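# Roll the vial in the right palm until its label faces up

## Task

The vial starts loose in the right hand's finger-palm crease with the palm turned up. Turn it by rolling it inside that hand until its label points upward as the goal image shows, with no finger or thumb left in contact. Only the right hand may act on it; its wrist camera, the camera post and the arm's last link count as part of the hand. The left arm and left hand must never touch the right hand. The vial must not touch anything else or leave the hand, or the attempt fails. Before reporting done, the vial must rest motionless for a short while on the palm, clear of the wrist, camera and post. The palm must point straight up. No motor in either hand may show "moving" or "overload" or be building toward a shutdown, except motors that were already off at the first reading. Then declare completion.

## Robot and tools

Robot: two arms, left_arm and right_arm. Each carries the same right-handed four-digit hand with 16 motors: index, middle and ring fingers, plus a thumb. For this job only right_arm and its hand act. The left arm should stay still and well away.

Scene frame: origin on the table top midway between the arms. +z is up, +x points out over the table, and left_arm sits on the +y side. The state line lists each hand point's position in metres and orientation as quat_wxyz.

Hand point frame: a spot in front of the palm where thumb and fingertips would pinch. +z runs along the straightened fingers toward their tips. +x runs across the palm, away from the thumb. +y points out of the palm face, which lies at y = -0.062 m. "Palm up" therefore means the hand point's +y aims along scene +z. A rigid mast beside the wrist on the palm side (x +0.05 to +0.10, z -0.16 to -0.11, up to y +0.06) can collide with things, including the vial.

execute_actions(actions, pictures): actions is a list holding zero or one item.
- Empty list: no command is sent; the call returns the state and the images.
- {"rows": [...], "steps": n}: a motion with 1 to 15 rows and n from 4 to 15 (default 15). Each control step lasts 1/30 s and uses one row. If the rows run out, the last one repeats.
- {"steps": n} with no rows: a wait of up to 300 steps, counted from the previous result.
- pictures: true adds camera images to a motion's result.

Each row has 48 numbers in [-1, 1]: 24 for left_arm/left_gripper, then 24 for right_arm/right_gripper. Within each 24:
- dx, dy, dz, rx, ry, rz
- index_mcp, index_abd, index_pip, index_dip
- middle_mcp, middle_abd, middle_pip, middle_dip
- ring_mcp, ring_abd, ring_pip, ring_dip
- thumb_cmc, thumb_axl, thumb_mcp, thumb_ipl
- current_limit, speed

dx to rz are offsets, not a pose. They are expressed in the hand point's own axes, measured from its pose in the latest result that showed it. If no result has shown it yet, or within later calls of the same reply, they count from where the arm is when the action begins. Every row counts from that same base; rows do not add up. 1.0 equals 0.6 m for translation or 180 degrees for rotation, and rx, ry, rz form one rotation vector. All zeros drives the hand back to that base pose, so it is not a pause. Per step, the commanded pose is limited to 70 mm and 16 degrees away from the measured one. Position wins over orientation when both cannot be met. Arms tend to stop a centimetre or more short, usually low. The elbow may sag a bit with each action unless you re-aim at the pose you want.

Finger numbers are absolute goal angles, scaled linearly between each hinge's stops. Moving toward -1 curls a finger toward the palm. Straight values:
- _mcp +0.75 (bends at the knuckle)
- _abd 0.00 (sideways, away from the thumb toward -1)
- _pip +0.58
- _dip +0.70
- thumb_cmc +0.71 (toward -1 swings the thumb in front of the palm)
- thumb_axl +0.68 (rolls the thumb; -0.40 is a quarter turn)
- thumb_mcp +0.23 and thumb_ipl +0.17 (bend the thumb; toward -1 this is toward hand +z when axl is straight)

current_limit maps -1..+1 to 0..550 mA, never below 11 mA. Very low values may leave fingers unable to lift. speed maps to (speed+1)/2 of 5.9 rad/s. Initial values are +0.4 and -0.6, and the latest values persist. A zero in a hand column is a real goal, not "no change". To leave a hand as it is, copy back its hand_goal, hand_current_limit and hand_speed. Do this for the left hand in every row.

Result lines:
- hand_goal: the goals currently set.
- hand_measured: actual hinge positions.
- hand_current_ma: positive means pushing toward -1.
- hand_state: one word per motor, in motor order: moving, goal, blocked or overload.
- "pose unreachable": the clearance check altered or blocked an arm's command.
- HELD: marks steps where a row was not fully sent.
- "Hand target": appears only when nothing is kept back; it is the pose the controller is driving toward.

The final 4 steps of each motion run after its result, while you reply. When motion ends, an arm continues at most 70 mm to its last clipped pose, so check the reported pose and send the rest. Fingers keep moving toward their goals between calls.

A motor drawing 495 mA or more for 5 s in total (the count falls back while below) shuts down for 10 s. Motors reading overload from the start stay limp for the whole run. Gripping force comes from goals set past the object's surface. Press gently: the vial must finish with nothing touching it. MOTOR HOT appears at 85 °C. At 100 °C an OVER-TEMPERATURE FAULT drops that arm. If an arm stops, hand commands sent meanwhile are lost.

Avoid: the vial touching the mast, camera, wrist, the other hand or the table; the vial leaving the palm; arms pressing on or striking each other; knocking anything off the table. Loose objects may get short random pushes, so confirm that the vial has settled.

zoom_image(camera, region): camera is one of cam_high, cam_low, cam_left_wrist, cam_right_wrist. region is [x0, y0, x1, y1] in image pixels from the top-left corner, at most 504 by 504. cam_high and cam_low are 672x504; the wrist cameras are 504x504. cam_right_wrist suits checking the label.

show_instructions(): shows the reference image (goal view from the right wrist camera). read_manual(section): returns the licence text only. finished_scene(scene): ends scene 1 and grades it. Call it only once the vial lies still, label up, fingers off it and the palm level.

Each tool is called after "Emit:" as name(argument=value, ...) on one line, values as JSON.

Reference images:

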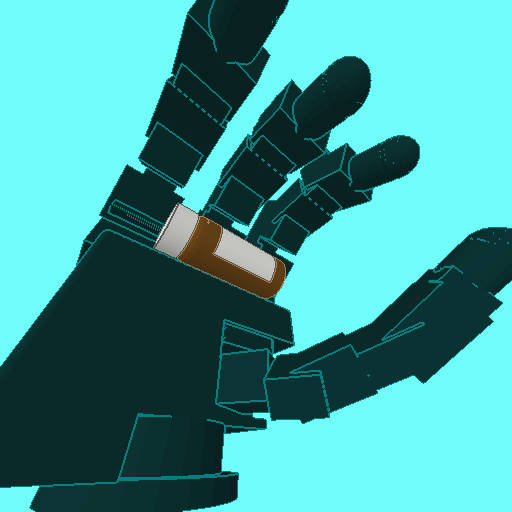

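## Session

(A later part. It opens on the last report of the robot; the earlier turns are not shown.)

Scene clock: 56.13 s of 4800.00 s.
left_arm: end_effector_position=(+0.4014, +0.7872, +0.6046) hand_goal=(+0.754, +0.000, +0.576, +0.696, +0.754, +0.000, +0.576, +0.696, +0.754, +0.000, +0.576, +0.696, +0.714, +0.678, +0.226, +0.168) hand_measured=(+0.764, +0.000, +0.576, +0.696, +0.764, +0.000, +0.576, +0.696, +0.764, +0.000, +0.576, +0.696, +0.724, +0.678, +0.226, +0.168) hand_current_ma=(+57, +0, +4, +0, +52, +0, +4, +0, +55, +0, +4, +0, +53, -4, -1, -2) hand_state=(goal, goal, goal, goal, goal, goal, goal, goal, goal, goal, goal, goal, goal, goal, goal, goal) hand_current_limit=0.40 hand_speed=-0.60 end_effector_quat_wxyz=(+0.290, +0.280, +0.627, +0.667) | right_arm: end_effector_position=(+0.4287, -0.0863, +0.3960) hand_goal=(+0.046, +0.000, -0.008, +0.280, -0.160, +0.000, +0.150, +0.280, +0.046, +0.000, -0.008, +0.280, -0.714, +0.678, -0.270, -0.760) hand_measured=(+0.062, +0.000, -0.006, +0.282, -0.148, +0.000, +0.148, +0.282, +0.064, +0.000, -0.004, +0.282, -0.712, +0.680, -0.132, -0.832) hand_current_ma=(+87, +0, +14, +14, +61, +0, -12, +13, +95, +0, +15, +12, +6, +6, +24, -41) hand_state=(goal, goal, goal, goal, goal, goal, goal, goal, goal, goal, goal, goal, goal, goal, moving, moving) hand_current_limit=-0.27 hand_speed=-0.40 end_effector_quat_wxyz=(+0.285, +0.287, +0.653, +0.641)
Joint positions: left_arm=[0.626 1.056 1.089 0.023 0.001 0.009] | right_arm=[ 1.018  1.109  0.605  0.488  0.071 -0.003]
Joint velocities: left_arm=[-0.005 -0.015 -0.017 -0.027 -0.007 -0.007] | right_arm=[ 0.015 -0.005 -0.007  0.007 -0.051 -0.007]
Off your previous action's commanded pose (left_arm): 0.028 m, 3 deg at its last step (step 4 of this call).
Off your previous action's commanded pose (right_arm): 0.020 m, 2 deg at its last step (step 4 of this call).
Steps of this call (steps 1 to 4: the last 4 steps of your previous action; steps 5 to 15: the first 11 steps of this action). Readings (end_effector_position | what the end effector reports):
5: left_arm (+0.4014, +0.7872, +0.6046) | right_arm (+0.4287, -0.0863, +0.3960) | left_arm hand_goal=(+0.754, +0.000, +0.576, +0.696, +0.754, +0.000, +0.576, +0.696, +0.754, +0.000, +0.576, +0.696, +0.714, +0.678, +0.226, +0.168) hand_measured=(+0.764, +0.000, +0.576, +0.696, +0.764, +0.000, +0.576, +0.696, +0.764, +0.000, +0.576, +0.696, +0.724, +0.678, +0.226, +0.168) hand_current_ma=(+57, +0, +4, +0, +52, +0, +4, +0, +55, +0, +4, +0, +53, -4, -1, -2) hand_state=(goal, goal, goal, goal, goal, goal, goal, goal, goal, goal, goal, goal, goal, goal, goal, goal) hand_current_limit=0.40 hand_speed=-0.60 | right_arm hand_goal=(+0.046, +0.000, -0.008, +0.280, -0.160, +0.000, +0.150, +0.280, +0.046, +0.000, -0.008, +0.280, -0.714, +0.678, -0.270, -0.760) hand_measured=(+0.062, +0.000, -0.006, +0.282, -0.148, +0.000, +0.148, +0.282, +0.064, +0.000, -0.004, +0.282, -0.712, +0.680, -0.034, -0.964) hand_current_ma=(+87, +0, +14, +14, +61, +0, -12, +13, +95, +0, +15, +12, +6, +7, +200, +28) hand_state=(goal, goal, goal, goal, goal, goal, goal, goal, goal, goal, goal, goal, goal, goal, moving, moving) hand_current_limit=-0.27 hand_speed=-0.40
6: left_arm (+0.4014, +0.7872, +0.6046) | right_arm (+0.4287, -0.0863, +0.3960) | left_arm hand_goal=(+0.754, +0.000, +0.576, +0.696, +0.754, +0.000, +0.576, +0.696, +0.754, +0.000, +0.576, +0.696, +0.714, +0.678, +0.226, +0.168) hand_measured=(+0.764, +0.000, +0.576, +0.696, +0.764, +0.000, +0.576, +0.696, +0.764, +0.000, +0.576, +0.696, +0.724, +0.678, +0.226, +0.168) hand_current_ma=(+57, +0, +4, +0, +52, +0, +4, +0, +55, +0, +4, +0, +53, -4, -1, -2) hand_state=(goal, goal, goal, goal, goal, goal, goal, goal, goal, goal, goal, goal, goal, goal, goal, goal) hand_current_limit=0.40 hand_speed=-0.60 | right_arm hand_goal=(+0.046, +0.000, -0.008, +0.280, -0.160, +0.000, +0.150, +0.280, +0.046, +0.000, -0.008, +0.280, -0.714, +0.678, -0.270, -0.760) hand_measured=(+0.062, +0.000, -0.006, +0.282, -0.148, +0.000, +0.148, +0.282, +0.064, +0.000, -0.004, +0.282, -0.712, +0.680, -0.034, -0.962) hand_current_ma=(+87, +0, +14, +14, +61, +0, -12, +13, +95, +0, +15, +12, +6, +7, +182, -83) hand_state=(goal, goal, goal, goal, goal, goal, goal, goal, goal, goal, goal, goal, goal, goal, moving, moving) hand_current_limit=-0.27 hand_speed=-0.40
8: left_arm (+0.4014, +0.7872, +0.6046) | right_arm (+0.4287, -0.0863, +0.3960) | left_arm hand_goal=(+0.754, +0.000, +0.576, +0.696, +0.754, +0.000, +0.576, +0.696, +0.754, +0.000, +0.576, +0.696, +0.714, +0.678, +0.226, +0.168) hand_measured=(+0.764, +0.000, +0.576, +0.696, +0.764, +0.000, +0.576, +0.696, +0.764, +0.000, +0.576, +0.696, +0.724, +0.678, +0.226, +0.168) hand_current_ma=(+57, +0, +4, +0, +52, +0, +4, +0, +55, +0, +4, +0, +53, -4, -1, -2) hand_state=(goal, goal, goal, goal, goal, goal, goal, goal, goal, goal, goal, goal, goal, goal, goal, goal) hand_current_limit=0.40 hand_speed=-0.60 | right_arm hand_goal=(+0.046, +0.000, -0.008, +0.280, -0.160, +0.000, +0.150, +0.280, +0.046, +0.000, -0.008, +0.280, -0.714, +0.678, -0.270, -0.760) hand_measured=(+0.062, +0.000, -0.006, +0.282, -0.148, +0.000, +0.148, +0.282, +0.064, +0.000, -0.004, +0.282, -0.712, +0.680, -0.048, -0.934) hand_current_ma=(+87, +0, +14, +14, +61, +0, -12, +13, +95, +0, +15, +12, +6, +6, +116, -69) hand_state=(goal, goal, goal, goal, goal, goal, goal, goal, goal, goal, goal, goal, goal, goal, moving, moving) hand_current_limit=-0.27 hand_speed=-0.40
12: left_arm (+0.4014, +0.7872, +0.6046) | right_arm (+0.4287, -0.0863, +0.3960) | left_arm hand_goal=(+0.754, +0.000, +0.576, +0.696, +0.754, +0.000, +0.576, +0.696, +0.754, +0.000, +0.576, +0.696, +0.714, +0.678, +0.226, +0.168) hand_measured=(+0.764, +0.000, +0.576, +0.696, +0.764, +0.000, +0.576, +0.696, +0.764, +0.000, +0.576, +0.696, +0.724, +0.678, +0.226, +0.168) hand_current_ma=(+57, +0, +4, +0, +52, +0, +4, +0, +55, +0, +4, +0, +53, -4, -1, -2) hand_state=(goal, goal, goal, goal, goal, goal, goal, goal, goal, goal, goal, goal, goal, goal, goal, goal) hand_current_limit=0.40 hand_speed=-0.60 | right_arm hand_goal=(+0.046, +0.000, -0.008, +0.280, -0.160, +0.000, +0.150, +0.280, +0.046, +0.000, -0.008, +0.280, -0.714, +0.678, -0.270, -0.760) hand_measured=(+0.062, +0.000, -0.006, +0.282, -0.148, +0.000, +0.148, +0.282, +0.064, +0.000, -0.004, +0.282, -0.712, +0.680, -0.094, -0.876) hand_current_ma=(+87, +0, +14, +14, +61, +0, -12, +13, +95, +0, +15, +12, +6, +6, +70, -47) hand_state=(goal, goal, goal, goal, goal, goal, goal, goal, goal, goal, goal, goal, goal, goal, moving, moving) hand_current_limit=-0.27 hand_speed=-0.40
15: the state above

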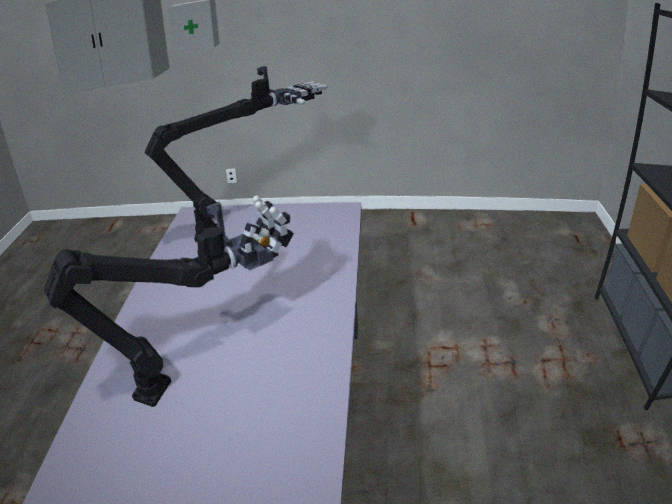

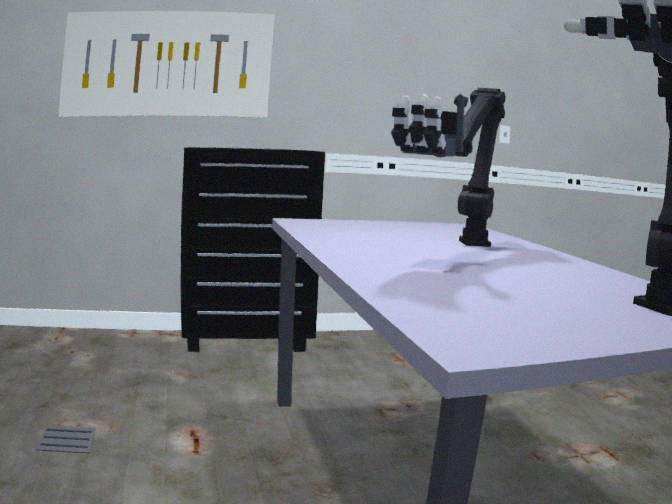

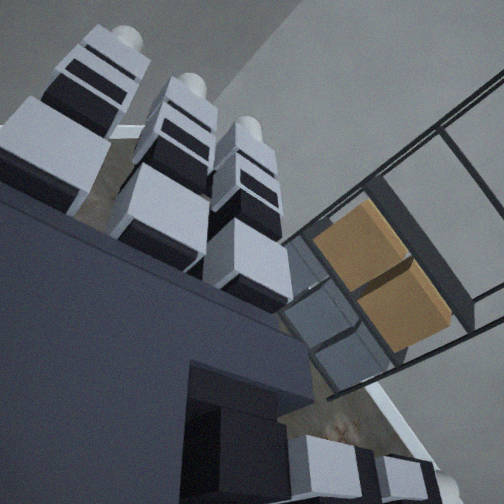

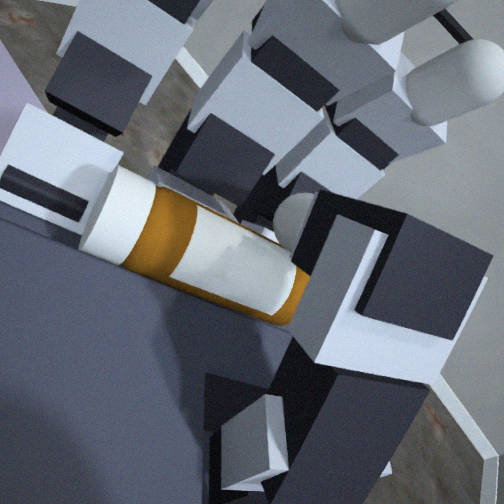

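Emit:
zoom_image(camera="cam_right_wrist", region=[70, 150, 330, 340])

Emit:
execute_actions(actions=[])

Region (70, 150, 330, 340) of cam_right_wrist's 504x504 image, scaled by 1.938, with more detail than that image has; it fills the top 368 rows of this view, and the rest is white.

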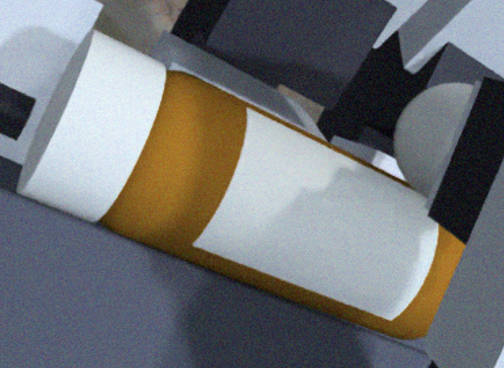

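Scene clock: 56.27 s of 4800.00 s.
left_arm: end_effector_position=(+0.4014, +0.7872, +0.6046) hand_goal=(+0.754, +0.000, +0.576, +0.696, +0.754, +0.000, +0.576, +0.696, +0.754, +0.000, +0.576, +0.696, +0.714, +0.678, +0.226, +0.168) hand_measured=(+0.764, +0.000, +0.576, +0.696, +0.764, +0.000, +0.576, +0.696, +0.764, +0.000, +0.576, +0.696, +0.724, +0.678, +0.226, +0.168) hand_current_ma=(+57, +0, +4, +0, +52, +0, +4, +0, +55, +0, +4, +0, +53, -4, -1, -2) hand_state=(goal, goal, goal, goal, goal, goal, goal, goal, goal, goal, goal, goal, goal, goal, goal, goal) hand_current_limit=0.40 hand_speed=-0.60 end_effector_quat_wxyz=(+0.290, +0.280, +0.627, +0.667) | right_arm: end_effector_position=(+0.4287, -0.0863, +0.3960) hand_goal=(+0.046, +0.000, -0.008, +0.280, -0.160, +0.000, +0.150, +0.280, +0.046, +0.000, -0.008, +0.280, -0.714, +0.678, -0.270, -0.760) hand_measured=(+0.062, +0.000, -0.006, +0.282, -0.148, +0.000, +0.148, +0.282, +0.064, +0.000, -0.004, +0.282, -0.712, +0.680, -0.188, -0.778) hand_current_ma=(+87, +0, +14, +14, +61, +0, -12, +13, +95, +0, +15, +12, +6, +6, +38, -17) hand_state=(goal, goal, goal, goal, goal, goal, goal, goal, goal, goal, goal, goal, goal, goal, moving, moving) hand_current_limit=-0.27 hand_speed=-0.40 end_effector_quat_wxyz=(+0.285, +0.287, +0.653, +0.641)
Joint positions: left_arm=[0.626 1.056 1.089 0.023 0.001 0.009] | right_arm=[ 1.018  1.109  0.605  0.488  0.071 -0.003]
Joint velocities: left_arm=[-0.015 -0.015  0.002 -0.027 -0.022 -0.051] | right_arm=[-0.015 -0.005 -0.012  0.007 -0.066  0.066]
Hand target (left_arm): +0.395, +0.782, +0.631; +0.296, +0.272, +0.610, +0.682
Hand target (right_arm): +0.430, -0.086, +0.416; +0.289, +0.282, +0.640, +0.654
Off the commanded pose (left_arm): 0.028 m, 3 deg.
Off the commanded pose (right_arm): 0.020 m, 2 deg.
Kept back: nothing.
Steps of this call (steps 1 to 4: the last 4 steps of your previous action). Readings (end_effector_position | what the end effector reports):
1: left_arm (+0.4014, +0.7872, +0.6046) | right_arm (+0.4287, -0.0863, +0.3960) | left_arm hand_goal=(+0.754, +0.000, +0.576, +0.696, +0.754, +0.000, +0.576, +0.696, +0.754, +0.000, +0.576, +0.696, +0.714, +0.678, +0.226, +0.168) hand_measured=(+0.764, +0.000, +0.576, +0.696, +0.764, +0.000, +0.576, +0.696, +0.764, +0.000, +0.576, +0.696, +0.724, +0.678, +0.226, +0.168) hand_current_ma=(+57, +0, +4, +0, +52, +0, +4, +0, +55, +0, +4, +0, +53, -4, -1, -2) hand_state=(goal, goal, goal, goal, goal, goal, goal, goal, goal, goal, goal, goal, goal, goal, goal, goal) hand_current_limit=0.40 hand_speed=-0.60 | right_arm hand_goal=(+0.046, +0.000, -0.008, +0.280, -0.160, +0.000, +0.150, +0.280, +0.046, +0.000, -0.008, +0.280, -0.714, +0.678, -0.270, -0.760) hand_measured=(+0.062, +0.000, -0.006, +0.282, -0.148, +0.000, +0.148, +0.282, +0.064, +0.000, -0.004, +0.282, -0.712, +0.680, -0.144, -0.818) hand_current_ma=(+87, +0, +14, +14, +61, +0, -12, +13, +95, +0, +15, +12, +6, +6, +51, -41) hand_state=(goal, goal, goal, goal, goal, goal, goal, goal, goal, goal, goal, goal, goal, goal, moving, moving) hand_current_limit=-0.27 hand_speed=-0.40
2: left_arm (+0.4014, +0.7872, +0.6046) | right_arm (+0.4287, -0.0863, +0.3960) | left_arm hand_goal=(+0.754, +0.000, +0.576, +0.696, +0.754, +0.000, +0.576, +0.696, +0.754, +0.000, +0.576, +0.696, +0.714, +0.678, +0.226, +0.168) hand_measured=(+0.764, +0.000, +0.576, +0.696, +0.764, +0.000, +0.576, +0.696, +0.764, +0.000, +0.576, +0.696, +0.724, +0.678, +0.226, +0.168) hand_current_ma=(+57, +0, +4, +0, +52, +0, +4, +0, +55, +0, +4, +0, +53, -4, -1, -2) hand_state=(goal, goal, goal, goal, goal, goal, goal, goal, goal, goal, goal, goal, goal, goal, goal, goal) hand_current_limit=0.40 hand_speed=-0.60 | right_arm hand_goal=(+0.046, +0.000, -0.008, +0.280, -0.160, +0.000, +0.150, +0.280, +0.046, +0.000, -0.008, +0.280, -0.714, +0.678, -0.270, -0.760) hand_measured=(+0.062, +0.000, -0.006, +0.282, -0.148, +0.000, +0.148, +0.282, +0.064, +0.000, -0.004, +0.282, -0.712, +0.680, -0.160, -0.804) hand_current_ma=(+87, +0, +14, +14, +61, +0, -12, +13, +95, +0, +15, +12, +6, +6, +3, -53) hand_state=(goal, goal, goal, goal, goal, goal, goal, goal, goal, goal, goal, goal, goal, goal, moving, moving) hand_current_limit=-0.27 hand_speed=-0.40
4: the state above

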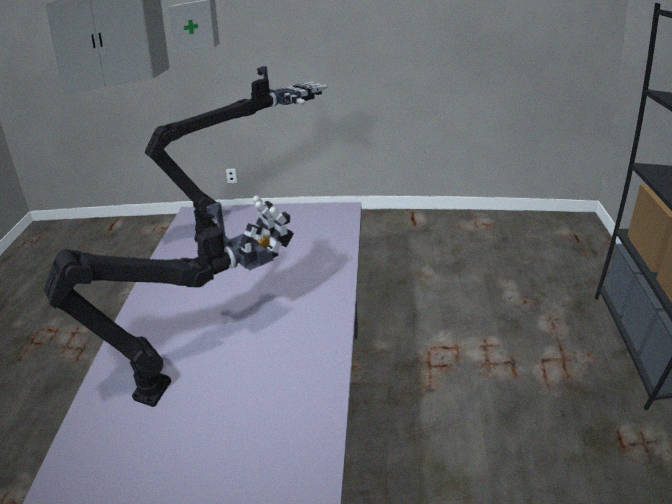

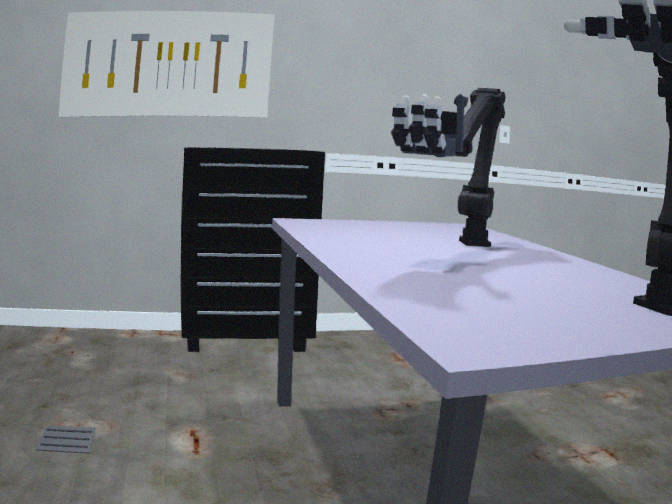

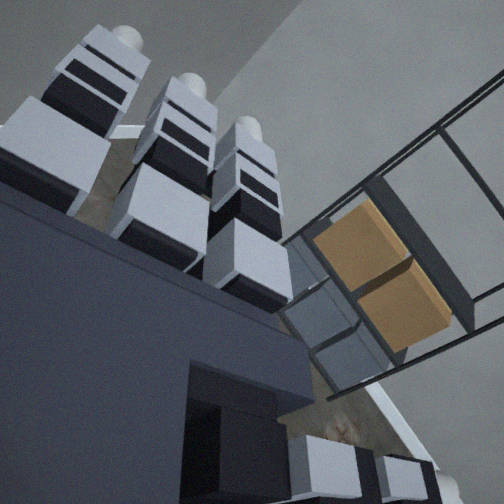

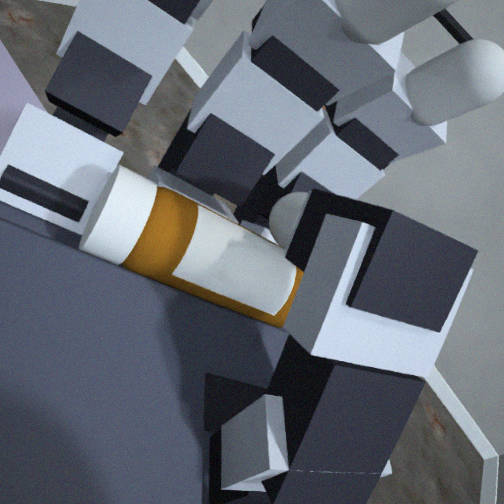

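Emit:
execute_actions(actions=[{"rows": [[0,0.0463,-0.0099,-0.0163,0,0,0.754,0,0.576,0.696,0.754,0,0.576,0.696,0.754,0,0.576,0.696,0.714,0.678,0.226,0.168,0.4,-0.6,0,0.0333,0.0025,-0.01235,0.0004,0.001,0.22,0,-0.008,0.28,-0.05,0,0.05,0.28,0.22,0,-0.008,0.28,-0.714,0.678,-0.4,-0.752,-0.27,-0.4],[0,0.0463,-0.0099,-0.0163,0,0,0.754,0,0.576,0.696,0.754,0,0.576,0.696,0.754,0,0.576,0.696,0.714,0.678,0.226,0.168,0.4,-0.6,0,0.0333,0.0025,-0.01235,0.0004,0.001,0.22,0,-0.008,0.28,-0.05,0,0.05,0.28,0.22,0,-0.008,0.28,-0.714,0.678,-0.4,-0.744,-0.27,-0.4],[0,0.0463,-0.0099,-0.0163,0,0,0.754,0,0.576,0.696,0.754,0,0.576,0.696,0.754,0,0.576,0.696,0.714,0.678,0.226,0.168,0.4,-0.6,0,0.0333,0.0025,-0.01235,0.0004,0.001,0.22,0,-0.008,0.28,-0.05,0,0.05,0.28,0.22,0,-0.008,0.28,-0.714,0.678,-0.4,-0.736,-0.27,-0.4],[0,0.0463,-0.0099,-0.0163,0,0,0.754,0,0.576,0.696,0.754,0,0.576,0.696,0.754,0,0.576,0.696,0.714,0.678,0.226,0.168,0.4,-0.6,0,0.0333,0.0025,-0.01235,0.0004,0.001,0.22,0,-0.008,0.28,-0.05,0,0.05,0.28,0.22,0,-0.008,0.28,-0.714,0.678,-0.4,-0.728,-0.27,-0.4],[0,0.0463,-0.0099,-0.0163,0,0,0.754,0,0.576,0.696,0.754,0,0.576,0.696,0.754,0,0.576,0.696,0.714,0.678,0.226,0.168,0.4,-0.6,0,0.0333,0.0025,-0.01235,0.0004,0.001,0.22,0,-0.008,0.28,-0.05,0,0.05,0.28,0.22,0,-0.008,0.28,-0.714,0.678,-0.4,-0.72,-0.27,-0.4],[0,0.0463,-0.0099,-0.0163,0,0,0.754,0,0.576,0.696,0.754,0,0.576,0.696,0.754,0,0.576,0.696,0.714,0.678,0.226,0.168,0.4,-0.6,0,0.0333,0.0025,-0.01235,0.0004,0.001,0.22,0,-0.008,0.28,-0.05,0,0.05,0.28,0.22,0,-0.008,0.28,-0.714,0.678,-0.4,-0.712,-0.27,-0.4],[0,0.0463,-0.0099,-0.0163,0,0,0.754,0,0.576,0.696,0.754,0,0.576,0.696,0.754,0,0.576,0.696,0.714,0.678,0.226,0.168,0.4,-0.6,0,0.0333,0.0025,-0.01235,0.0004,0.001,0.22,0,-0.008,0.28,-0.05,0,0.05,0.28,0.22,0,-0.008,0.28,-0.714,0.678,-0.4,-0.704,-0.27,-0.4],[0,0.0463,-0.0099,-0.0163,0,0,0.754,0,0.576,0.696,0.754,0,0.576,0.696,0.754,0,0.576,0.696,0.714,0.678,0.226,0.168,0.4,-0.6,0,0.0333,0.0025,-0.01235,0.0004,0.001,0.22,0,-0.008,0.28,-0.05,0,0.05,0.28,0.22,0,-0.008,0.28,-0.714,0.678,-0.4,-0.696,-0.27,-0.4],[0,0.0463,-0.0099,-0.0163,0,0,0.754,0,0.576,0.696,0.754,0,0.576,0.696,0.754,0,0.576,0.696,0.714,0.678,0.226,0.168,0.4,-0.6,0,0.0333,0.0025,-0.01235,0.0004,0.001,0.22,0,-0.008,0.28,-0.05,0,0.05,0.28,0.22,0,-0.008,0.28,-0.714,0.678,-0.4,-0.688,-0.27,-0.4],[0,0.0463,-0.0099,-0.0163,0,0,0.754,0,0.576,0.696,0.754,0,0.576,0.696,0.754,0,0.576,0.696,0.714,0.678,0.226,0.168,0.4,-0.6,0,0.0333,0.0025,-0.01235,0.0004,0.001,0.22,0,-0.008,0.28,-0.05,0,0.05,0.28,0.22,0,-0.008,0.28,-0.714,0.678,-0.4,-0.68,-0.27,-0.4],[0,0.0463,-0.0099,-0.0163,0,0,0.754,0,0.576,0.696,0.754,0,0.576,0.696,0.754,0,0.576,0.696,0.714,0.678,0.226,0.168,0.4,-0.6,0,0.0333,0.0025,-0.01235,0.0004,0.001,0.22,0,-0.008,0.28,-0.05,0,0.05,0.28,0.22,0,-0.008,0.28,-0.714,0.678,-0.4,-0.672,-0.27,-0.4],[0,0.0463,-0.0099,-0.0163,0,0,0.754,0,0.576,0.696,0.754,0,0.576,0.696,0.754,0,0.576,0.696,0.714,0.678,0.226,0.168,0.4,-0.6,0,0.0333,0.0025,-0.01235,0.0004,0.001,0.22,0,-0.008,0.28,-0.05,0,0.05,0.28,0.22,0,-0.008,0.28,-0.714,0.678,-0.4,-0.664,-0.27,-0.4]], "steps": 15}], pictures=true)

Scene clock: 58.87 s of 4800.00 s.
left_arm: end_effector_position=(+0.4014, +0.7872, +0.6046) hand_goal=(+0.754, +0.000, +0.576, +0.696, +0.754, +0.000, +0.576, +0.696, +0.754, +0.000, +0.576, +0.696, +0.714, +0.678, +0.226, +0.168) hand_measured=(+0.764, +0.000, +0.576, +0.696, +0.764, +0.000, +0.576, +0.696, +0.764, +0.000, +0.576, +0.696, +0.724, +0.678, +0.226, +0.168) hand_current_ma=(+57, +0, +4, +0, +52, +0, +4, +0, +55, +0, +4, +0, +53, -4, -1, -2) hand_state=(goal, goal, goal, goal, goal, goal, goal, goal, goal, goal, goal, goal, goal, goal, goal, goal) hand_current_limit=0.40 hand_speed=-0.60 end_effector_quat_wxyz=(+0.290, +0.280, +0.627, +0.667) | right_arm: end_effector_position=(+0.4287, -0.0863, +0.3960) hand_goal=(+0.220, +0.000, -0.008, +0.280, -0.050, +0.000, +0.050, +0.280, +0.220, +0.000, -0.008, +0.280, -0.714, +0.678, -0.400, -0.672) hand_measured=(+0.226, +0.000, -0.006, +0.282, -0.046, +0.000, +0.052, +0.282, +0.226, +0.000, -0.006, +0.282, -0.712, +0.680, -0.270, -0.690) hand_current_ma=(+39, +0, +12, +13, +18, +0, +13, +13, +42, +0, +14, +12, +6, +6, +119, +2) hand_state=(moving, goal, goal, goal, goal, goal, goal, goal, moving, goal, goal, goal, goal, goal, moving, moving) hand_current_limit=-0.27 hand_speed=-0.40 end_effector_quat_wxyz=(+0.285, +0.287, +0.653, +0.641)
Joint positions: left_arm=[0.626 1.056 1.089 0.023 0.001 0.009] | right_arm=[ 1.018  1.109  0.605  0.488  0.071 -0.003]
Joint velocities: left_arm=[-0.015  0.005  0.007 -0.022 -0.022 -0.022] | right_arm=[ 0.005 -0.005 -0.002 -0.017  0.037  0.022]
Steps of this call (steps 1 to 67: nothing new was sent; steps 68 to 78: the first 11 steps of this action). Readings (end_effector_position | what the end effector reports):
68: left_arm (+0.4014, +0.7872, +0.6046) | right_arm (+0.4287, -0.0863, +0.3960) | left_arm hand_goal=(+0.754, +0.000, +0.576, +0.696, +0.754, +0.000, +0.576, +0.696, +0.754, +0.000, +0.576, +0.696, +0.714, +0.678, +0.226, +0.168) hand_measured=(+0.764, +0.000, +0.576, +0.696, +0.764, +0.000, +0.576, +0.696, +0.764, +0.000, +0.576, +0.696, +0.724, +0.678, +0.226, +0.168) hand_current_ma=(+57, +0, +4, +0, +52, +0, +4, +0, +55, +0, +4, +0, +53, -4, -1, -2) hand_state=(goal, goal, goal, goal, goal, goal, goal, goal, goal, goal, goal, goal, goal, goal, goal, goal) hand_current_limit=0.40 hand_speed=-0.60 | right_arm hand_goal=(+0.220, +0.000, -0.008, +0.280, -0.050, +0.000, +0.050, +0.280, +0.220, +0.000, -0.008, +0.280, -0.714, +0.678, -0.400, -0.752) hand_measured=(+0.062, +0.000, -0.006, +0.282, -0.148, +0.000, +0.148, +0.282, +0.064, +0.000, -0.004, +0.282, -0.712, +0.680, -0.214, -0.754) hand_current_ma=(+87, +0, +14, +14, +61, +0, -12, +13, +95, +0, +15, +12, +6, +6, +201, +44) hand_state=(moving, goal, goal, goal, moving, goal, moving, goal, moving, goal, goal, goal, goal, goal, moving, moving) hand_current_limit=-0.27 hand_speed=-0.40
69: left_arm (+0.4014, +0.7872, +0.6046) | right_arm (+0.4287, -0.0863, +0.3960) | left_arm hand_goal=(+0.754, +0.000, +0.576, +0.696, +0.754, +0.000, +0.576, +0.696, +0.754, +0.000, +0.576, +0.696, +0.714, +0.678, +0.226, +0.168) hand_measured=(+0.764, +0.000, +0.576, +0.696, +0.764, +0.000, +0.576, +0.696, +0.764, +0.000, +0.576, +0.696, +0.724, +0.678, +0.226, +0.168) hand_current_ma=(+57, +0, +4, +0, +52, +0, +4, +0, +55, +0, +4, +0, +53, -4, -1, -2) hand_state=(goal, goal, goal, goal, goal, goal, goal, goal, goal, goal, goal, goal, goal, goal, goal, goal) hand_current_limit=0.40 hand_speed=-0.60 | right_arm hand_goal=(+0.220, +0.000, -0.008, +0.280, -0.050, +0.000, +0.050, +0.280, +0.220, +0.000, -0.008, +0.280, -0.714, +0.678, -0.400, -0.744) hand_measured=(+0.064, +0.000, -0.006, +0.282, -0.146, +0.000, +0.144, +0.282, +0.066, +0.000, -0.006, +0.282, -0.712, +0.680, -0.214, -0.752) hand_current_ma=(-83, +0, +10, +13, -96, +0, +100, +13, -84, +0, +12, +12, +6, +6, +193, +16) hand_state=(moving, goal, goal, goal, moving, goal, moving, goal, moving, goal, goal, goal, goal, goal, moving, moving) hand_current_limit=-0.27 hand_speed=-0.40
71: left_arm (+0.4014, +0.7872, +0.6046) | right_arm (+0.4287, -0.0863, +0.3960) | left_arm hand_goal=(+0.754, +0.000, +0.576, +0.696, +0.754, +0.000, +0.576, +0.696, +0.754, +0.000, +0.576, +0.696, +0.714, +0.678, +0.226, +0.168) hand_measured=(+0.764, +0.000, +0.576, +0.696, +0.764, +0.000, +0.576, +0.696, +0.764, +0.000, +0.576, +0.696, +0.724, +0.678, +0.226, +0.168) hand_current_ma=(+57, +0, +4, +0, +52, +0, +4, +0, +55, +0, +4, +0, +53, -4, -1, -2) hand_state=(goal, goal, goal, goal, goal, goal, goal, goal, goal, goal, goal, goal, goal, goal, goal, goal) hand_current_limit=0.40 hand_speed=-0.60 | right_arm hand_goal=(+0.220, +0.000, -0.008, +0.280, -0.050, +0.000, +0.050, +0.280, +0.220, +0.000, -0.008, +0.280, -0.714, +0.678, -0.400, -0.728) hand_measured=(+0.102, +0.000, -0.006, +0.282, -0.108, +0.000, +0.110, +0.282, +0.104, +0.000, -0.006, +0.282, -0.712, +0.680, -0.222, -0.742) hand_current_ma=(-32, +0, +12, +13, -49, +0, +71, +13, -29, +0, +14, +12, +6, +6, +121, +3) hand_state=(moving, goal, goal, goal, moving, goal, moving, goal, moving, goal, goal, goal, goal, goal, moving, moving) hand_current_limit=-0.27 hand_speed=-0.40
75: left_arm (+0.4014, +0.7872, +0.6046) | right_arm (+0.4287, -0.0863, +0.3960) | left_arm hand_goal=(+0.754, +0.000, +0.576, +0.696, +0.754, +0.000, +0.576, +0.696, +0.754, +0.000, +0.576, +0.696, +0.714, +0.678, +0.226, +0.168) hand_measured=(+0.764, +0.000, +0.576, +0.696, +0.764, +0.000, +0.576, +0.696, +0.764, +0.000, +0.576, +0.696, +0.724, +0.678, +0.226, +0.168) hand_current_ma=(+57, +0, +4, +0, +52, +0, +4, +0, +55, +0, +4, +0, +53, -4, -1, -2) hand_state=(goal, goal, goal, goal, goal, goal, goal, goal, goal, goal, goal, goal, goal, goal, goal, goal) hand_current_limit=0.40 hand_speed=-0.60 | right_arm hand_goal=(+0.220, +0.000, -0.008, +0.280, -0.050, +0.000, +0.050, +0.280, +0.220, +0.000, -0.008, +0.280, -0.714, +0.678, -0.400, -0.696) hand_measured=(+0.190, +0.000, -0.006, +0.282, -0.048, +0.000, +0.054, +0.282, +0.192, +0.000, -0.006, +0.282, -0.712, +0.680, -0.250, -0.714) hand_current_ma=(-6, +0, +12, +13, +26, +0, +9, +13, -5, +0, +14, +12, +6, +6, +119, +3) hand_state=(moving, goal, goal, goal, moving, goal, moving, goal, moving, goal, goal, goal, goal, goal, moving, moving) hand_current_limit=-0.27 hand_speed=-0.40
78: the state above

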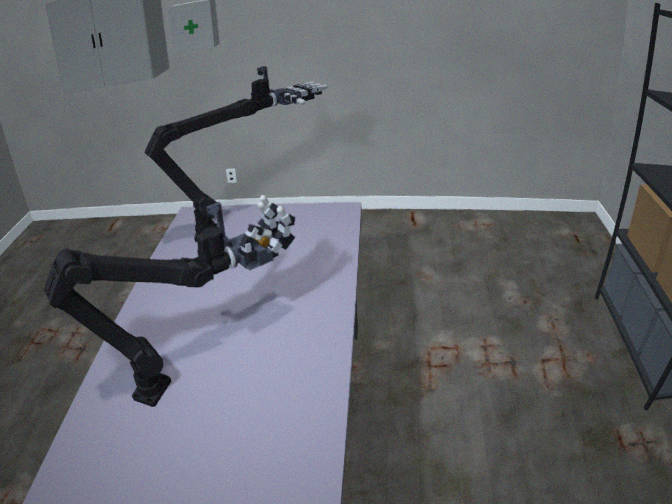

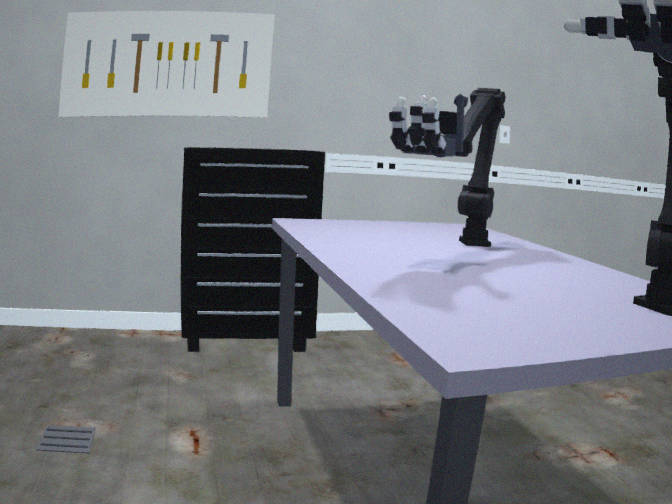

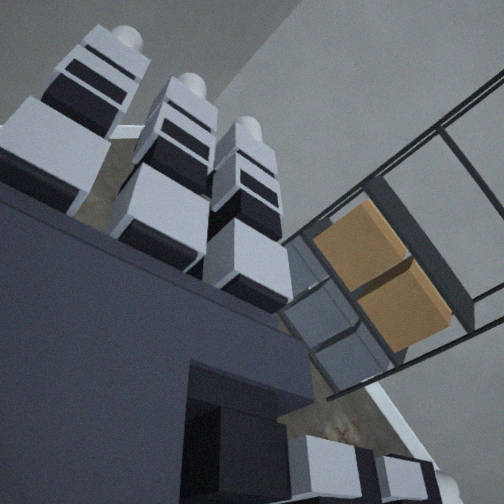

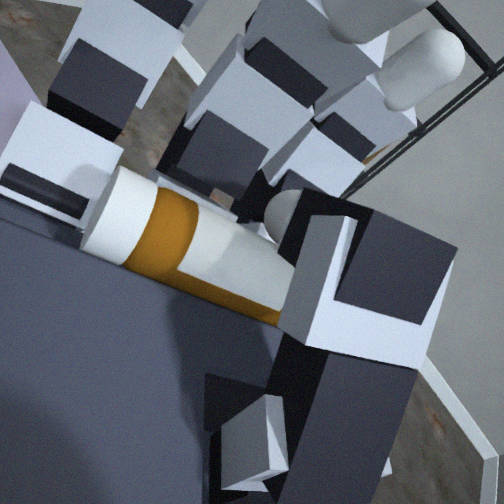

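Emit:
execute_actions(actions=[{"steps": 8}], pictures=true)

Emit:
zoom_image(camera="cam_right_wrist", region=[70, 150, 330, 340])

Scene clock: 59.13 s of 4800.00 s.
left_arm: end_effector_position=(+0.4014, +0.7872, +0.6046) hand_goal=(+0.754, +0.000, +0.576, +0.696, +0.754, +0.000, +0.576, +0.696, +0.754, +0.000, +0.576, +0.696, +0.714, +0.678, +0.226, +0.168) hand_measured=(+0.764, +0.000, +0.576, +0.696, +0.764, +0.000, +0.576, +0.696, +0.764, +0.000, +0.576, +0.696, +0.724, +0.678, +0.226, +0.168) hand_current_ma=(+57, +0, +4, +0, +52, +0, +4, +0, +55, +0, +4, +0, +53, -4, -1, -2) hand_state=(goal, goal, goal, goal, goal, goal, goal, goal, goal, goal, goal, goal, goal, goal, goal, goal) hand_current_limit=0.40 hand_speed=-0.60 end_effector_quat_wxyz=(+0.290, +0.280, +0.627, +0.667) | right_arm: end_effector_position=(+0.4287, -0.0863, +0.3960) hand_goal=(+0.220, +0.000, -0.008, +0.280, -0.050, +0.000, +0.050, +0.280, +0.220, +0.000, -0.008, +0.280, -0.714, +0.678, -0.400, -0.664) hand_measured=(+0.226, +0.000, -0.006, +0.282, -0.046, +0.000, +0.052, +0.282, +0.226, +0.000, -0.006, +0.282, -0.712, +0.680, -0.298, -0.658) hand_current_ma=(+33, +0, +12, +13, +18, +0, +13, +13, +36, +0, +14, +12, +6, +6, +201, +35) hand_state=(goal, goal, goal, goal, goal, goal, goal, goal, goal, goal, goal, goal, goal, goal, blocked, goal) hand_current_limit=-0.27 hand_speed=-0.40 end_effector_quat_wxyz=(+0.285, +0.287, +0.653, +0.641)
Joint positions: left_arm=[0.626 1.056 1.089 0.023 0.001 0.009] | right_arm=[ 1.018  1.109  0.605  0.488  0.071 -0.003]
Joint velocities: left_arm=[ 0.005 -0.005  0.007  0.012 -0.051 -0.037] | right_arm=[ 0.005 -0.015  0.007  0.002 -0.007  0.007]
Hand target (left_arm): +0.395, +0.782, +0.631; +0.296, +0.272, +0.610, +0.682
Hand target (right_arm): +0.430, -0.086, +0.416; +0.289, +0.282, +0.640, +0.654
Off the commanded pose (left_arm): 0.028 m, 3 deg.
Off the commanded pose (right_arm): 0.020 m, 2 deg.
Kept back: nothing.
Steps of this call (steps 1 to 4: the last 4 steps of your previous action; steps 5 to 8: nothing new was sent). Readings (end_effector_position | what the end effector reports):
1: left_arm (+0.4014, +0.7872, +0.6046) | right_arm (+0.4287, -0.0863, +0.3960) | left_arm hand_goal=(+0.754, +0.000, +0.576, +0.696, +0.754, +0.000, +0.576, +0.696, +0.754, +0.000, +0.576, +0.696, +0.714, +0.678, +0.226, +0.168) hand_measured=(+0.764, +0.000, +0.576, +0.696, +0.764, +0.000, +0.576, +0.696, +0.764, +0.000, +0.576, +0.696, +0.724, +0.678, +0.226, +0.168) hand_current_ma=(+57, +0, +4, +0, +52, +0, +4, +0, +55, +0, +4, +0, +53, -4, -1, -2) hand_state=(goal, goal, goal, goal, goal, goal, goal, goal, goal, goal, goal, goal, goal, goal, goal, goal) hand_current_limit=0.40 hand_speed=-0.60 | right_arm hand_goal=(+0.220, +0.000, -0.008, +0.280, -0.050, +0.000, +0.050, +0.280, +0.220, +0.000, -0.008, +0.280, -0.714, +0.678, -0.400, -0.664) hand_measured=(+0.226, +0.000, -0.006, +0.282, -0.046, +0.000, +0.052, +0.282, +0.226, +0.000, -0.006, +0.282, -0.712, +0.680, -0.278, -0.682) hand_current_ma=(+33, +0, +12, +13, +18, +0, +13, +13, +36, +0, +14, +12, +6, +6, +120, +1) hand_state=(goal, goal, goal, goal, goal, goal, goal, goal, goal, goal, goal, goal, goal, goal, moving, moving) hand_current_limit=-0.27 hand_speed=-0.40
2: left_arm (+0.4014, +0.7872, +0.6046) | right_arm (+0.4287, -0.0863, +0.3960) | left_arm hand_goal=(+0.754, +0.000, +0.576, +0.696, +0.754, +0.000, +0.576, +0.696, +0.754, +0.000, +0.576, +0.696, +0.714, +0.678, +0.226, +0.168) hand_measured=(+0.764, +0.000, +0.576, +0.696, +0.764, +0.000, +0.576, +0.696, +0.764, +0.000, +0.576, +0.696, +0.724, +0.678, +0.226, +0.168) hand_current_ma=(+57, +0, +4, +0, +52, +0, +4, +0, +55, +0, +4, +0, +53, -4, -1, -2) hand_state=(goal, goal, goal, goal, goal, goal, goal, goal, goal, goal, goal, goal, goal, goal, goal, goal) hand_current_limit=0.40 hand_speed=-0.60 | right_arm hand_goal=(+0.220, +0.000, -0.008, +0.280, -0.050, +0.000, +0.050, +0.280, +0.220, +0.000, -0.008, +0.280, -0.714, +0.678, -0.400, -0.664) hand_measured=(+0.226, +0.000, -0.006, +0.282, -0.046, +0.000, +0.052, +0.282, +0.226, +0.000, -0.006, +0.282, -0.712, +0.680, -0.284, -0.674) hand_current_ma=(+33, +0, +12, +13, +18, +0, +14, +13, +36, +0, +13, +12, +6, +6, +121, +1) hand_state=(goal, goal, goal, goal, goal, goal, goal, goal, goal, goal, goal, goal, goal, goal, moving, moving) hand_current_limit=-0.27 hand_speed=-0.40
4: left_arm (+0.4014, +0.7872, +0.6046) | right_arm (+0.4287, -0.0863, +0.3960) | left_arm hand_goal=(+0.754, +0.000, +0.576, +0.696, +0.754, +0.000, +0.576, +0.696, +0.754, +0.000, +0.576, +0.696, +0.714, +0.678, +0.226, +0.168) hand_measured=(+0.764, +0.000, +0.576, +0.696, +0.764, +0.000, +0.576, +0.696, +0.764, +0.000, +0.576, +0.696, +0.724, +0.678, +0.226, +0.168) hand_current_ma=(+57, +0, +4, +0, +52, +0, +4, +0, +55, +0, +4, +0, +53, -4, -1, -2) hand_state=(goal, goal, goal, goal, goal, goal, goal, goal, goal, goal, goal, goal, goal, goal, goal, goal) hand_current_limit=0.40 hand_speed=-0.60 | right_arm hand_goal=(+0.220, +0.000, -0.008, +0.280, -0.050, +0.000, +0.050, +0.280, +0.220, +0.000, -0.008, +0.280, -0.714, +0.678, -0.400, -0.664) hand_measured=(+0.226, +0.000, -0.006, +0.282, -0.046, +0.000, +0.052, +0.282, +0.226, +0.000, -0.006, +0.282, -0.712, +0.680, -0.294, -0.662) hand_current_ma=(+33, +0, +12, +13, +18, +0, +13, +13, +36, +0, +14, +12, +6, +6, +178, +32) hand_state=(goal, goal, goal, goal, goal, goal, goal, goal, goal, goal, goal, goal, goal, goal, moving, moving) hand_current_limit=-0.27 hand_speed=-0.40
8: the state above

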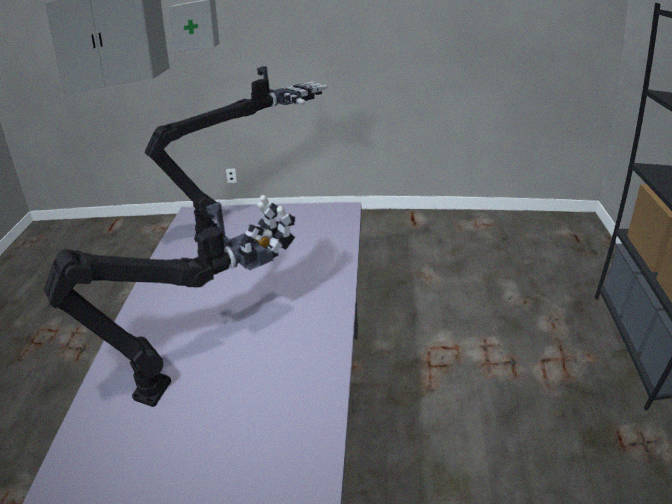

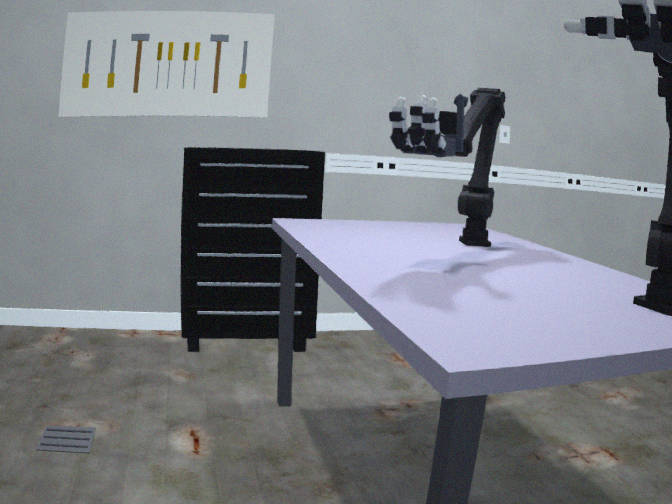

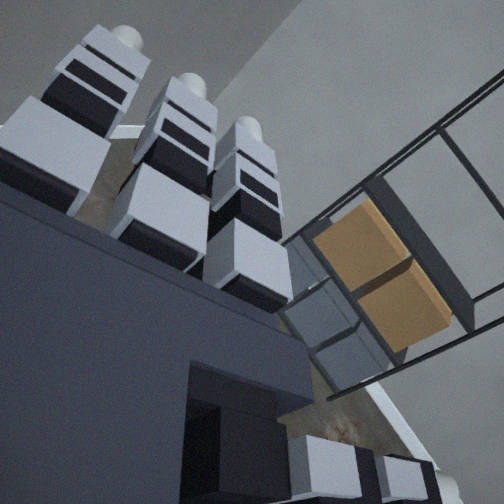

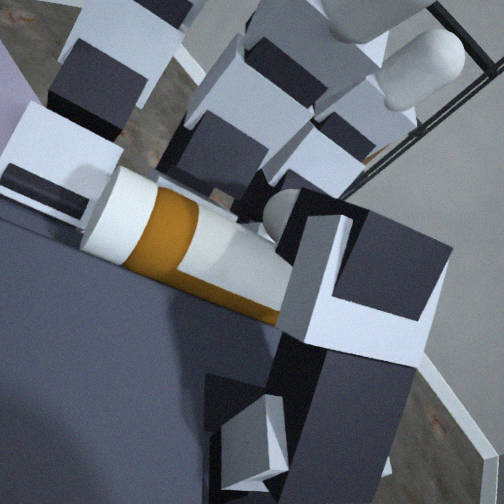

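Region (70, 150, 330, 340) of cam_right_wrist's 504x504 image, scaled by 1.938, with more detail than that image has; it fills the top 368 rows of this view, and the rest is white.

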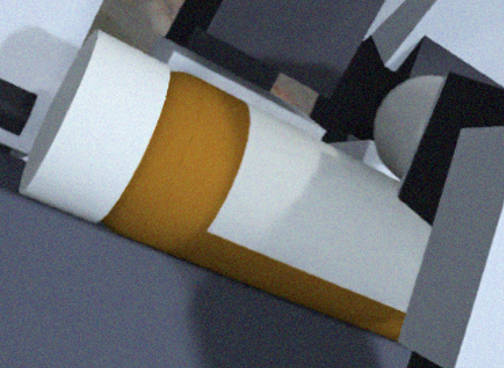

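Emit:
execute_actions(actions=[{"rows": [[0,0.0463,-0.0099,-0.0163,0,0,0.754,0,0.576,0.696,0.754,0,0.576,0.696,0.754,0,0.576,0.696,0.714,0.678,0.226,0.168,0.4,-0.6,0,0.0333,0.0025,-0.01235,0.0004,0.001,0.22,0,-0.008,0.28,-0.05,0,0.05,0.28,0.22,0,-0.008,0.28,-0.714,0.678,-0.08,-0.655,0.2,0],[0,0.0463,-0.0099,-0.0163,0,0,0.754,0,0.576,0.696,0.754,0,0.576,0.696,0.754,0,0.576,0.696,0.714,0.678,0.226,0.168,0.4,-0.6,0,0.0333,0.0025,-0.01235,0.0004,0.001,0.22,0,-0.008,0.28,-0.05,0,0.05,0.28,0.22,0,-0.008,0.28,-0.714,0.678,-0.08,-0.655,0.2,0],[0,0.0463,-0.0099,-0.0163,0,0,0.754,0,0.576,0.696,0.754,0,0.576,0.696,0.754,0,0.576,0.696,0.714,0.678,0.226,0.168,0.4,-0.6,0,0.0333,0.0025,-0.01235,0.0004,0.001,0.22,0,-0.008,0.28,-0.05,0,0.05,0.28,0.22,0,-0.008,0.28,-0.714,0.678,-0.08,-0.655,0.2,0],[0,0.0463,-0.0099,-0.0163,0,0,0.754,0,0.576,0.696,0.754,0,0.576,0.696,0.754,0,0.576,0.696,0.714,0.678,0.226,0.168,0.4,-0.6,0,0.0333,0.0025,-0.01235,0.0004,0.001,0.22,0,-0.008,0.28,-0.05,0,0.05,0.28,0.22,0,-0.008,0.28,-0.714,0.678,-0.08,-0.655,0.2,0],[0,0.0463,-0.0099,-0.0163,0,0,0.754,0,0.576,0.696,0.754,0,0.576,0.696,0.754,0,0.576,0.696,0.714,0.678,0.226,0.168,0.4,-0.6,0,0.0333,0.0025,-0.01235,0.0004,0.001,0.22,0,-0.008,0.28,-0.15,0,0.15,0.28,0.22,0,-0.008,0.28,-0.714,0.678,-0.08,-0.85,0.2,0]], "steps": 15}])

Scene clock: 61.00 s of 4800.00 s.
left_arm: end_effector_position=(+0.4014, +0.7872, +0.6046) hand_goal=(+0.754, +0.000, +0.576, +0.696, +0.754, +0.000, +0.576, +0.696, +0.754, +0.000, +0.576, +0.696, +0.714, +0.678, +0.226, +0.168) hand_measured=(+0.764, +0.000, +0.576, +0.696, +0.764, +0.000, +0.576, +0.696, +0.764, +0.000, +0.576, +0.696, +0.724, +0.678, +0.226, +0.168) hand_current_ma=(+57, +0, +4, +0, +52, +0, +4, +0, +55, +0, +4, +0, +53, -4, -1, -2) hand_state=(goal, goal, goal, goal, goal, goal, goal, goal, goal, goal, goal, goal, goal, goal, goal, goal) hand_current_limit=0.40 hand_speed=-0.60 end_effector_quat_wxyz=(+0.290, +0.280, +0.627, +0.667) | right_arm: end_effector_position=(+0.4287, -0.0863, +0.3960) hand_goal=(+0.220, +0.000, -0.008, +0.280, -0.150, +0.000, +0.150, +0.280, +0.220, +0.000, -0.008, +0.280, -0.714, +0.678, -0.080, -0.850) hand_measured=(+0.226, +0.000, -0.006, +0.282, -0.136, +0.000, +0.146, +0.282, +0.226, +0.000, -0.006, +0.282, -0.712, +0.680, -0.120, -0.784) hand_current_ma=(+33, +0, +12, +13, +60, +0, -13, +13, +36, +0, +14, +12, +6, +6, -91, +20) hand_state=(goal, goal, goal, goal, moving, goal, moving, goal, goal, goal, goal, goal, goal, goal, moving, moving) hand_current_limit=0.20 hand_speed=0.00 end_effector_quat_wxyz=(+0.285, +0.287, +0.653, +0.641)
Joint positions: left_arm=[0.626 1.056 1.089 0.023 0.001 0.009] | right_arm=[ 1.018  1.109  0.605  0.488  0.071 -0.003]
Joint velocities: left_arm=[-0.015 -0.005 -0.012 -0.012 -0.022  0.007] | right_arm=[-0.005  0.015  0.002 -0.002 -0.051 -0.037]
Steps of this call (steps 1 to 45: nothing new was sent; steps 46 to 56: the first 11 steps of this action). Readings (end_effector_position | what the end effector reports):
46: left_arm (+0.4014, +0.7872, +0.6046) | right_arm (+0.4287, -0.0863, +0.3960) | left_arm hand_goal=(+0.754, +0.000, +0.576, +0.696, +0.754, +0.000, +0.576, +0.696, +0.754, +0.000, +0.576, +0.696, +0.714, +0.678, +0.226, +0.168) hand_measured=(+0.764, +0.000, +0.576, +0.696, +0.764, +0.000, +0.576, +0.696, +0.764, +0.000, +0.576, +0.696, +0.724, +0.678, +0.226, +0.168) hand_current_ma=(+57, +0, +4, +0, +52, +0, +4, +0, +55, +0, +4, +0, +53, -4, -1, -2) hand_state=(goal, goal, goal, goal, goal, goal, goal, goal, goal, goal, goal, goal, goal, goal, goal, goal) hand_current_limit=0.40 hand_speed=-0.60 | right_arm hand_goal=(+0.220, +0.000, -0.008, +0.280, -0.050, +0.000, +0.050, +0.280, +0.220, +0.000, -0.008, +0.280, -0.714, +0.678, -0.080, -0.654) hand_measured=(+0.226, +0.000, -0.006, +0.282, -0.046, +0.000, +0.052, +0.282, +0.226, +0.000, -0.006, +0.282, -0.712, +0.680, -0.298, -0.658) hand_current_ma=(+33, +0, +12, +13, +18, +0, +13, +13, +36, +0, +14, +12, +6, +6, +201, +35) hand_state=(goal, goal, goal, goal, goal, goal, goal, goal, goal, goal, goal, goal, goal, goal, moving, moving) hand_current_limit=0.20 hand_speed=0.00
47: left_arm (+0.4014, +0.7872, +0.6046) | right_arm (+0.4287, -0.0863, +0.3960) | left_arm hand_goal=(+0.754, +0.000, +0.576, +0.696, +0.754, +0.000, +0.576, +0.696, +0.754, +0.000, +0.576, +0.696, +0.714, +0.678, +0.226, +0.168) hand_measured=(+0.764, +0.000, +0.576, +0.696, +0.764, +0.000, +0.576, +0.696, +0.764, +0.000, +0.576, +0.696, +0.724, +0.678, +0.226, +0.168) hand_current_ma=(+57, +0, +4, +0, +52, +0, +4, +0, +55, +0, +4, +0, +53, -4, -1, -2) hand_state=(goal, goal, goal, goal, goal, goal, goal, goal, goal, goal, goal, goal, goal, goal, goal, goal) hand_current_limit=0.40 hand_speed=-0.60 | right_arm hand_goal=(+0.220, +0.000, -0.008, +0.280, -0.050, +0.000, +0.050, +0.280, +0.220, +0.000, -0.008, +0.280, -0.714, +0.678, -0.080, -0.654) hand_measured=(+0.226, +0.000, -0.006, +0.282, -0.046, +0.000, +0.052, +0.282, +0.226, +0.000, -0.006, +0.282, -0.712, +0.680, -0.296, -0.658) hand_current_ma=(+33, +0, +12, +13, +18, +0, +13, +13, +36, +0, +14, +12, +6, +6, -120, -14) hand_state=(goal, goal, goal, goal, goal, goal, goal, goal, goal, goal, goal, goal, goal, goal, moving, moving) hand_current_limit=0.20 hand_speed=0.00
49: left_arm (+0.4014, +0.7872, +0.6046) | right_arm (+0.4287, -0.0863, +0.3960) | left_arm hand_goal=(+0.754, +0.000, +0.576, +0.696, +0.754, +0.000, +0.576, +0.696, +0.754, +0.000, +0.576, +0.696, +0.714, +0.678, +0.226, +0.168) hand_measured=(+0.764, +0.000, +0.576, +0.696, +0.764, +0.000, +0.576, +0.696, +0.764, +0.000, +0.576, +0.696, +0.724, +0.678, +0.226, +0.168) hand_current_ma=(+57, +0, +4, +0, +52, +0, +4, +0, +55, +0, +4, +0, +53, -4, -1, -2) hand_state=(goal, goal, goal, goal, goal, goal, goal, goal, goal, goal, goal, goal, goal, goal, goal, goal) hand_current_limit=0.40 hand_speed=-0.60 | right_arm hand_goal=(+0.220, +0.000, -0.008, +0.280, -0.050, +0.000, +0.050, +0.280, +0.220, +0.000, -0.008, +0.280, -0.714, +0.678, -0.080, -0.654) hand_measured=(+0.226, +0.000, -0.006, +0.282, -0.046, +0.000, +0.052, +0.282, +0.226, +0.000, -0.006, +0.282, -0.712, +0.680, -0.258, -0.656) hand_current_ma=(+33, +0, +12, +13, +18, +0, +13, +13, +36, +0, +13, +12, +6, +6, -124, -21) hand_state=(goal, goal, goal, goal, goal, goal, goal, goal, goal, goal, goal, goal, goal, goal, moving, goal) hand_current_limit=0.20 hand_speed=0.00
53: left_arm (+0.4014, +0.7872, +0.6046) | right_arm (+0.4287, -0.0863, +0.3960) | left_arm hand_goal=(+0.754, +0.000, +0.576, +0.696, +0.754, +0.000, +0.576, +0.696, +0.754, +0.000, +0.576, +0.696, +0.714, +0.678, +0.226, +0.168) hand_measured=(+0.764, +0.000, +0.576, +0.696, +0.764, +0.000, +0.576, +0.696, +0.764, +0.000, +0.576, +0.696, +0.724, +0.678, +0.226, +0.168) hand_current_ma=(+57, +0, +4, +0, +52, +0, +4, +0, +55, +0, +4, +0, +53, -4, -1, -2) hand_state=(goal, goal, goal, goal, goal, goal, goal, goal, goal, goal, goal, goal, goal, goal, goal, goal) hand_current_limit=0.40 hand_speed=-0.60 | right_arm hand_goal=(+0.220, +0.000, -0.008, +0.280, -0.150, +0.000, +0.150, +0.280, +0.220, +0.000, -0.008, +0.280, -0.714, +0.678, -0.080, -0.850) hand_measured=(+0.226, +0.000, -0.006, +0.282, -0.096, +0.000, +0.114, +0.282, +0.226, +0.000, -0.006, +0.282, -0.712, +0.680, -0.180, -0.706) hand_current_ma=(+33, +0, +12, +13, +157, +0, -50, +13, +36, +0, +13, +12, +6, +6, -105, +106) hand_state=(goal, goal, goal, goal, moving, goal, moving, goal, goal, goal, goal, goal, goal, goal, moving, moving) hand_current_limit=0.20 hand_speed=0.00
56: the state above


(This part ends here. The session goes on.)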